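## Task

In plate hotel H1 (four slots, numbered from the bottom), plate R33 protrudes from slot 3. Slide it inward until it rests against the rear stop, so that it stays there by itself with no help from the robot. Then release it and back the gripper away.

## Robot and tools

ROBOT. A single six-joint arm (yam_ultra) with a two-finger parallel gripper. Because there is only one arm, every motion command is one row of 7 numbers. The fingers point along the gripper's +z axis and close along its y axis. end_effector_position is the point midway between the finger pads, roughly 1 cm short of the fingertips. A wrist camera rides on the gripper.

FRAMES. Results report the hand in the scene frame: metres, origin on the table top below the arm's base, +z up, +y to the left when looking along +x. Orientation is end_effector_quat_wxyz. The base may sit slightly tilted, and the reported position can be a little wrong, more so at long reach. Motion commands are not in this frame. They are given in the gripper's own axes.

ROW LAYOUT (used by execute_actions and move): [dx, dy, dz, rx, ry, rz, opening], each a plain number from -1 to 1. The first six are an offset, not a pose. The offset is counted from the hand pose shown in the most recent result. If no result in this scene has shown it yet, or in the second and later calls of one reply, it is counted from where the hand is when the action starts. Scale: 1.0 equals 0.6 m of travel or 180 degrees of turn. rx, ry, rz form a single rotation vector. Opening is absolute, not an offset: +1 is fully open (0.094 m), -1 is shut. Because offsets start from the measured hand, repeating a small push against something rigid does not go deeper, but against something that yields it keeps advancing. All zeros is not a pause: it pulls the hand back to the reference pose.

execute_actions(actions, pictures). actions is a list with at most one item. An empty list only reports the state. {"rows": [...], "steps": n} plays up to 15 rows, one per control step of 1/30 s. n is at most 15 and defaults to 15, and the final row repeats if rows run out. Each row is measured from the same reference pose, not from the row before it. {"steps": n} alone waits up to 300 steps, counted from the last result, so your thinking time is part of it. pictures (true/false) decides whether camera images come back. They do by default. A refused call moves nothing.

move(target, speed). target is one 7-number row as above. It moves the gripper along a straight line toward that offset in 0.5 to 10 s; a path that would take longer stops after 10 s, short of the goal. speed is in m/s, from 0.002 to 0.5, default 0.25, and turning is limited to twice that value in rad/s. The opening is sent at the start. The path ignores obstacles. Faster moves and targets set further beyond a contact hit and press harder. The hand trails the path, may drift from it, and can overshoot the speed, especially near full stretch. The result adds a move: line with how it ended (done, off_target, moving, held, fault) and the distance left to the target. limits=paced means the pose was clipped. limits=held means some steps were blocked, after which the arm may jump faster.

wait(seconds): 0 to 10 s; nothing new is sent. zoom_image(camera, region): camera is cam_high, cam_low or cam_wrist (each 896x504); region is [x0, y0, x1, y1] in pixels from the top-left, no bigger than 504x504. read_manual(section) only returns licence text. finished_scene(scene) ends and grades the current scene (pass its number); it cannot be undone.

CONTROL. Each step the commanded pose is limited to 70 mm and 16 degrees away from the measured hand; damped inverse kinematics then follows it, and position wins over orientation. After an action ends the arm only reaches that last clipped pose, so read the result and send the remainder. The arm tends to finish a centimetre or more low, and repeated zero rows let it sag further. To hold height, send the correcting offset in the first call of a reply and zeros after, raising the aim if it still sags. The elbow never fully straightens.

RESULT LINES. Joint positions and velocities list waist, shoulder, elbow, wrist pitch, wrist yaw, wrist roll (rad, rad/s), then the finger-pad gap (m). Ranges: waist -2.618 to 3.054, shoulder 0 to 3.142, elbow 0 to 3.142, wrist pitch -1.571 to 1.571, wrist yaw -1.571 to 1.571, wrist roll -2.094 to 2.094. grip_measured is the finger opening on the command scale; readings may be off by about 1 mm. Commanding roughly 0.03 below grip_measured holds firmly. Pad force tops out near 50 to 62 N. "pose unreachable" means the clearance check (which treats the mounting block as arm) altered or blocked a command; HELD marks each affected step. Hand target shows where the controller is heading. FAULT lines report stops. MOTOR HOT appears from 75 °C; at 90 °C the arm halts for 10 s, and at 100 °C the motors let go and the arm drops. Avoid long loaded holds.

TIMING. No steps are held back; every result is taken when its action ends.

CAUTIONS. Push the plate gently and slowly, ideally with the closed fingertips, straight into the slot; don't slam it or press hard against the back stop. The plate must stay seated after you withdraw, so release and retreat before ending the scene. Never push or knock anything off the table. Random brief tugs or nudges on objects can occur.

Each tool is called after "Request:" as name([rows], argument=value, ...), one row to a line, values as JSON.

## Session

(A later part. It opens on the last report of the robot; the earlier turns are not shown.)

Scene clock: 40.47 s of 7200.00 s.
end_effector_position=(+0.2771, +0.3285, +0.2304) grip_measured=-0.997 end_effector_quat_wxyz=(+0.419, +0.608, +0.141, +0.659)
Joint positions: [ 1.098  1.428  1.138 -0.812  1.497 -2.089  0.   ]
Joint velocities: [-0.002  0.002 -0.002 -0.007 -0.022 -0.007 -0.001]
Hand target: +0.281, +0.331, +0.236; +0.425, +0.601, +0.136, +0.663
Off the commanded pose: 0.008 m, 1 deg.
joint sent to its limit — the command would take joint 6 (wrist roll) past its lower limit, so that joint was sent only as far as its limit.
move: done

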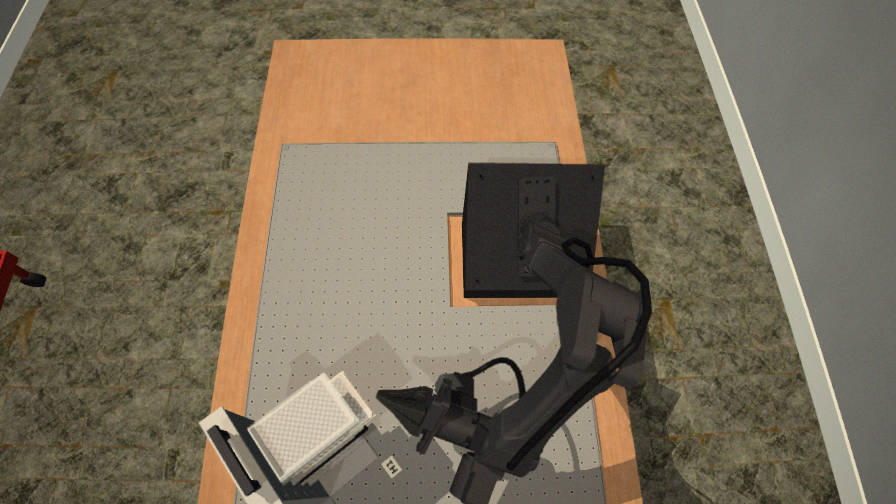

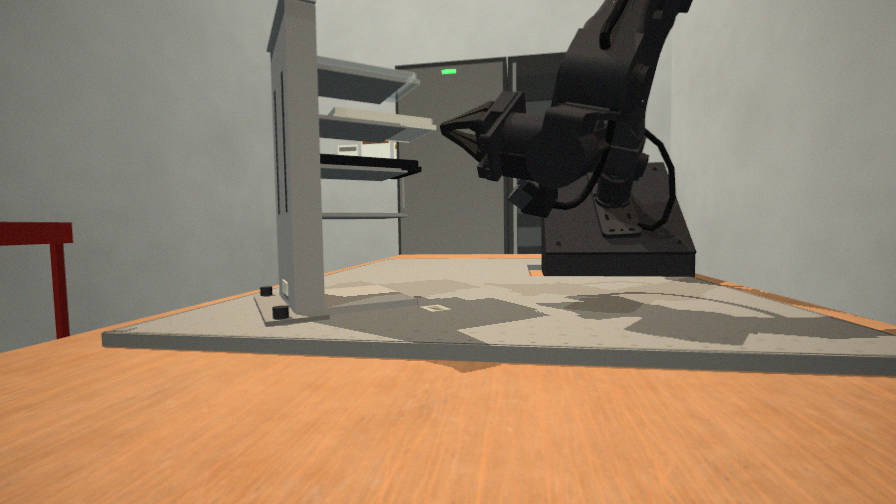

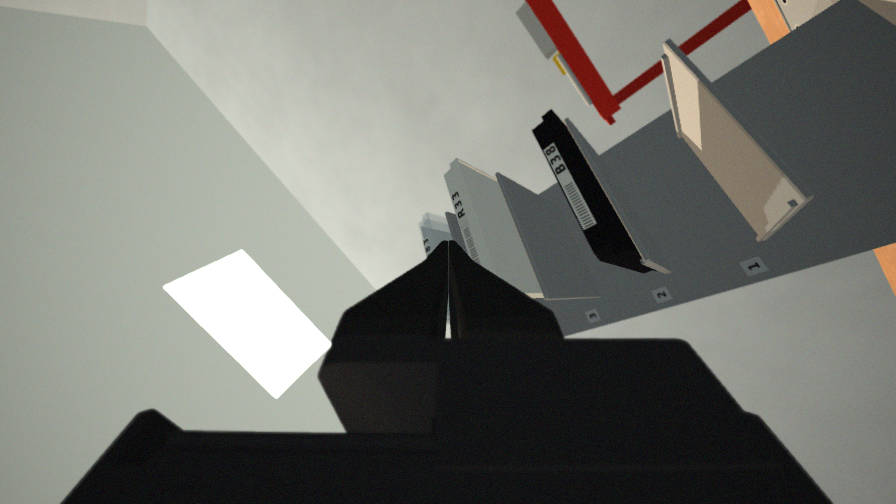

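Request:
move(target=[0.04,-0.056,0.061,0,0,0,-1], speed=0.03)

Request:
zoom_image(camera="cam_low", region=[300,40,520,200])

Request:
zoom_image(camera="cam_high", region=[240,340,480,500])

Scene clock: 43.77 s of 7200.00 s.
end_effector_position=(+0.3113, +0.3496, +0.2276) grip_measured=-0.998 end_effector_quat_wxyz=(+0.460, +0.606, +0.128, +0.636)
Joint positions: [ 1.018  1.603  1.394 -0.959  1.453 -2.089  0.   ]
Joint velocities: [-0.007  0.007  0.012 -0.022 -0.022  0.037 -0.   ]
Hand target: +0.324, +0.354, +0.232; +0.446, +0.603, +0.099, +0.653
Off the commanded pose: 0.016 m, 6 deg.
joint sent to its limit — the command would take joint 6 (wrist roll) past its lower limit, so that joint was sent only as far as its limit.
move: off_target

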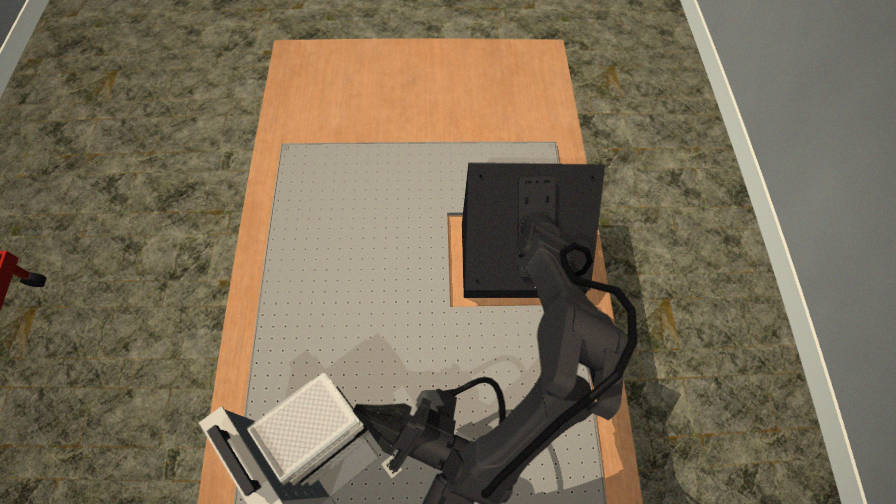

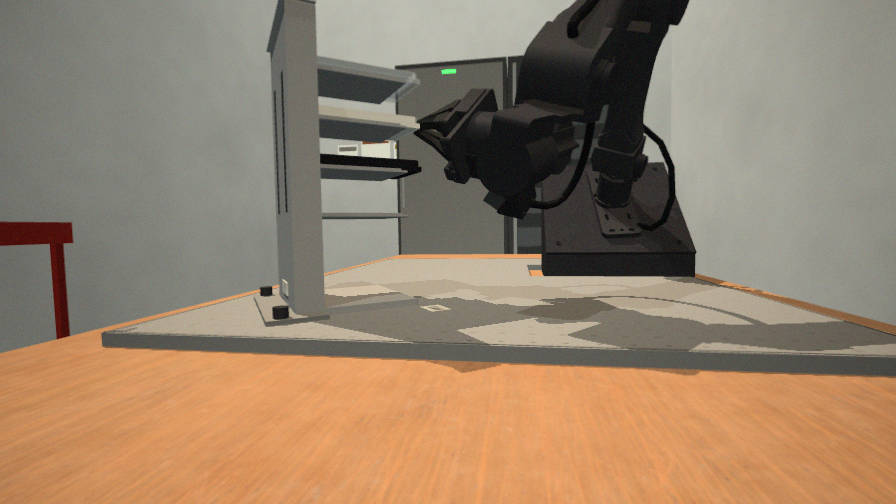

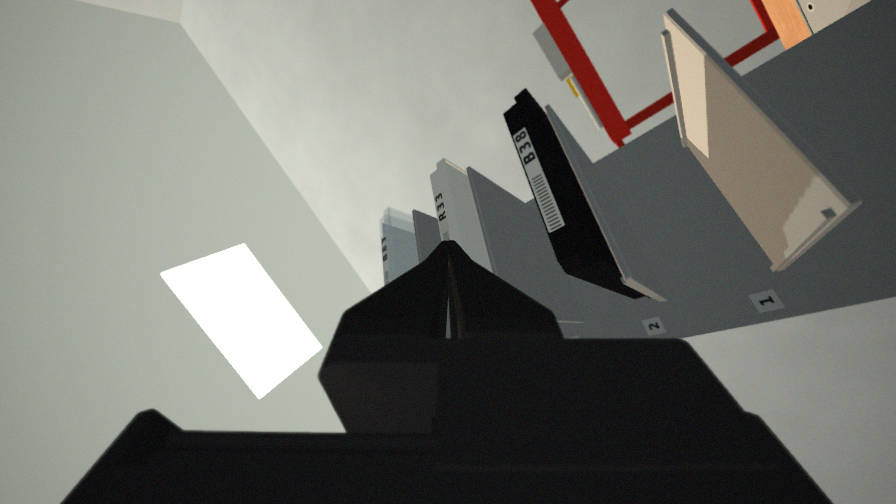

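Region (300, 40, 520, 200) of cam_low's 896x504 image, scaled by 2.291, with more detail than that image has; it fills the top 367 rows of this view, and the rest is white.

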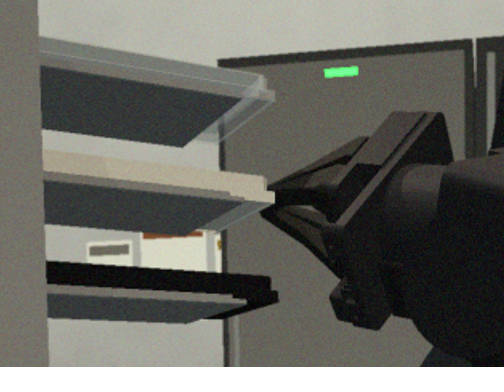

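Region (240, 340, 480, 500) of cam_high's 896x504 image, scaled by 2.100, with more detail than that image has.

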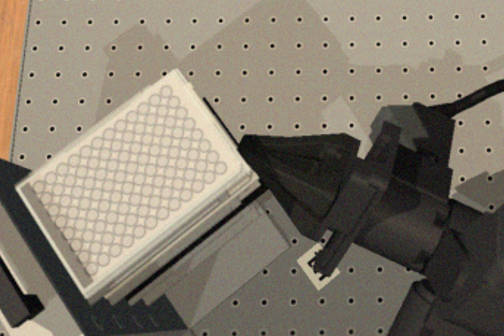

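Request:
move(target=[0.014,-0.01,0.016,0,0,0,-1], speed=0.02)

Request:
move(target=[-0.06,0.06,-0.09,0,0,0,-1], speed=0.15)

Request:
zoom_image(camera="cam_low", region=[300,40,520,200])

Scene clock: 45.80 s of 7200.00 s.
end_effector_position=(+0.3110, +0.3497, +0.2280) grip_measured=-0.998 end_effector_quat_wxyz=(+0.480, +0.606, +0.142, +0.618)
Joint positions: [ 1.017  1.619  1.428 -1.036  1.441 -2.089  0.   ]
Joint velocities: [ 0.007  0.007  0.007  0.022 -0.022  0.022 -0.001]
Hand target: +0.322, +0.355, +0.231; +0.467, +0.604, +0.118, +0.635
Off the commanded pose: 0.014 m, 3 deg.
joint sent to its limit — the command would take joint 6 (wrist roll) past its lower limit, so that joint was sent only as far as its limit.
move: off_target

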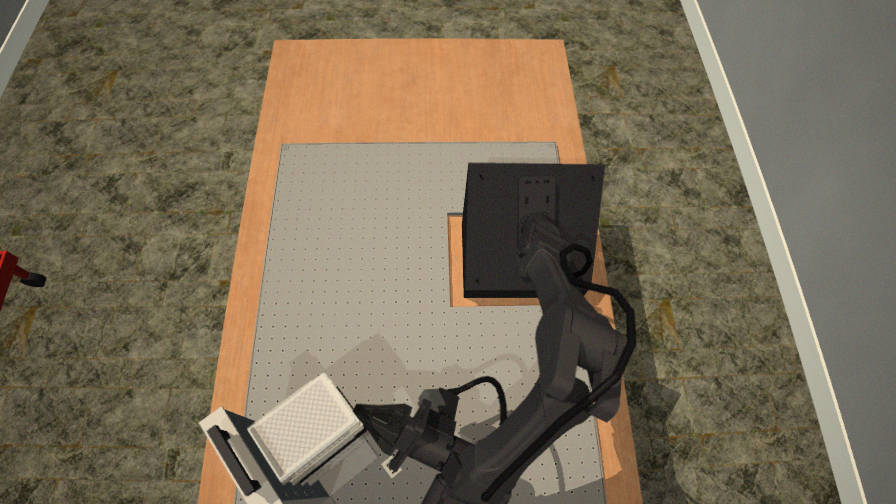

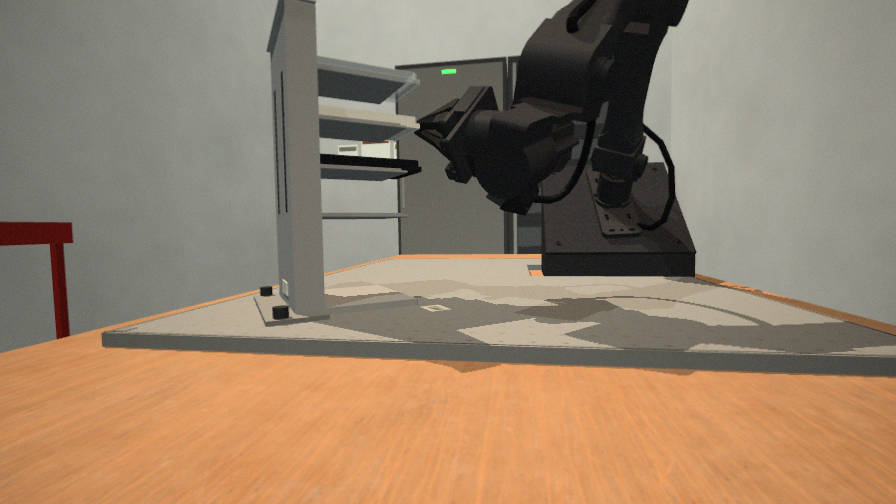

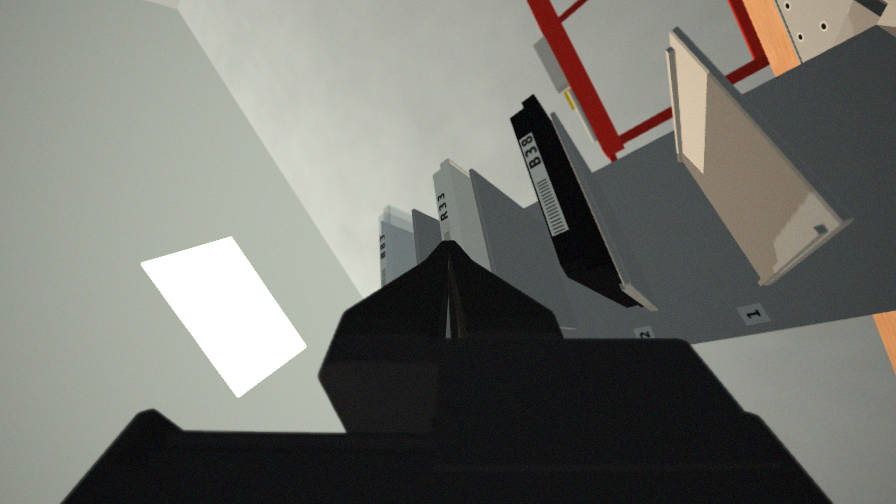

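Scene clock: 47.10 s of 7200.00 s.
end_effector_position=(+0.2420, +0.3229, +0.2198) grip_measured=-0.998 end_effector_quat_wxyz=(+0.439, +0.638, +0.177, +0.607)
Joint positions: [ 1.224  1.544  1.276 -1.555  1.417 -1.463  0.   ]
Joint velocities: [-0.002  0.002  0.022 -0.051  0.022  0.007  0.001]
Hand target: +0.242, +0.327, +0.221; +0.441, +0.637, +0.180, +0.607
Off the commanded pose: 0.004 m, 7 deg.
joint sent to its limit — the command would take joint 4 (wrist pitch) past its lower limit, so that joint was sent only as far as its limit.
move: off_target

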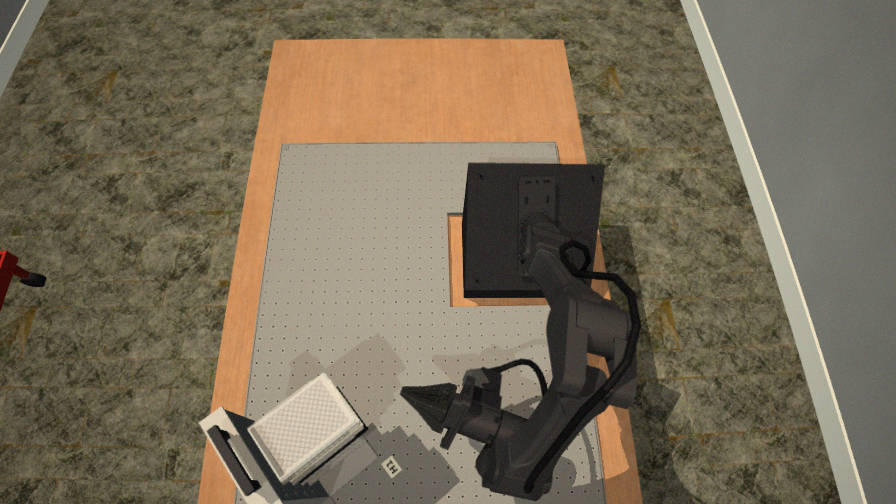

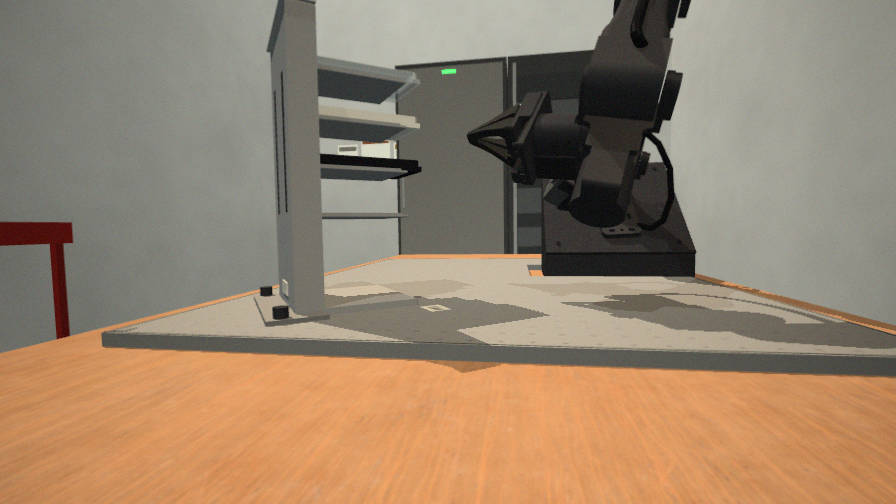

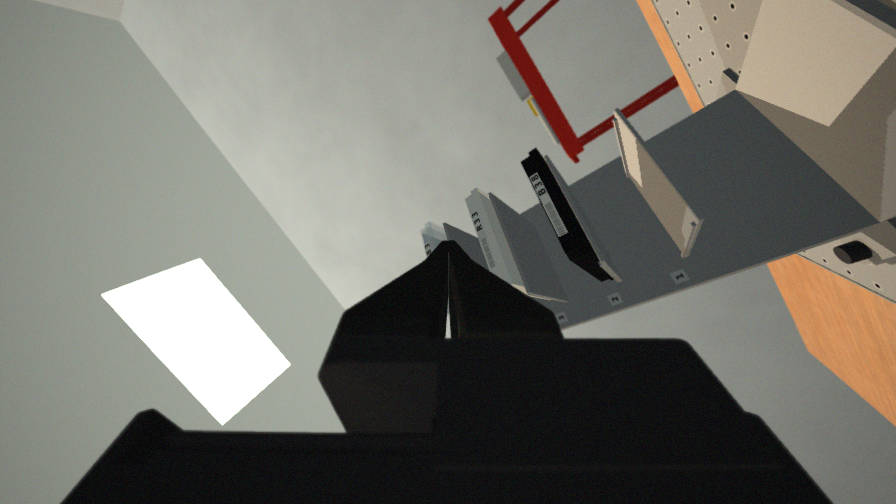

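Region (300, 40, 520, 200) of cam_low's 896x504 image, scaled by 2.291, with more detail than that image has; it fills the top 367 rows of this view, and the rest is white.

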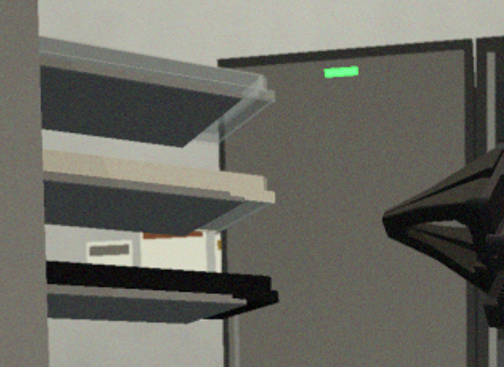

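Request:
finished_scene(scene=1)

The scene is finished: the task was done.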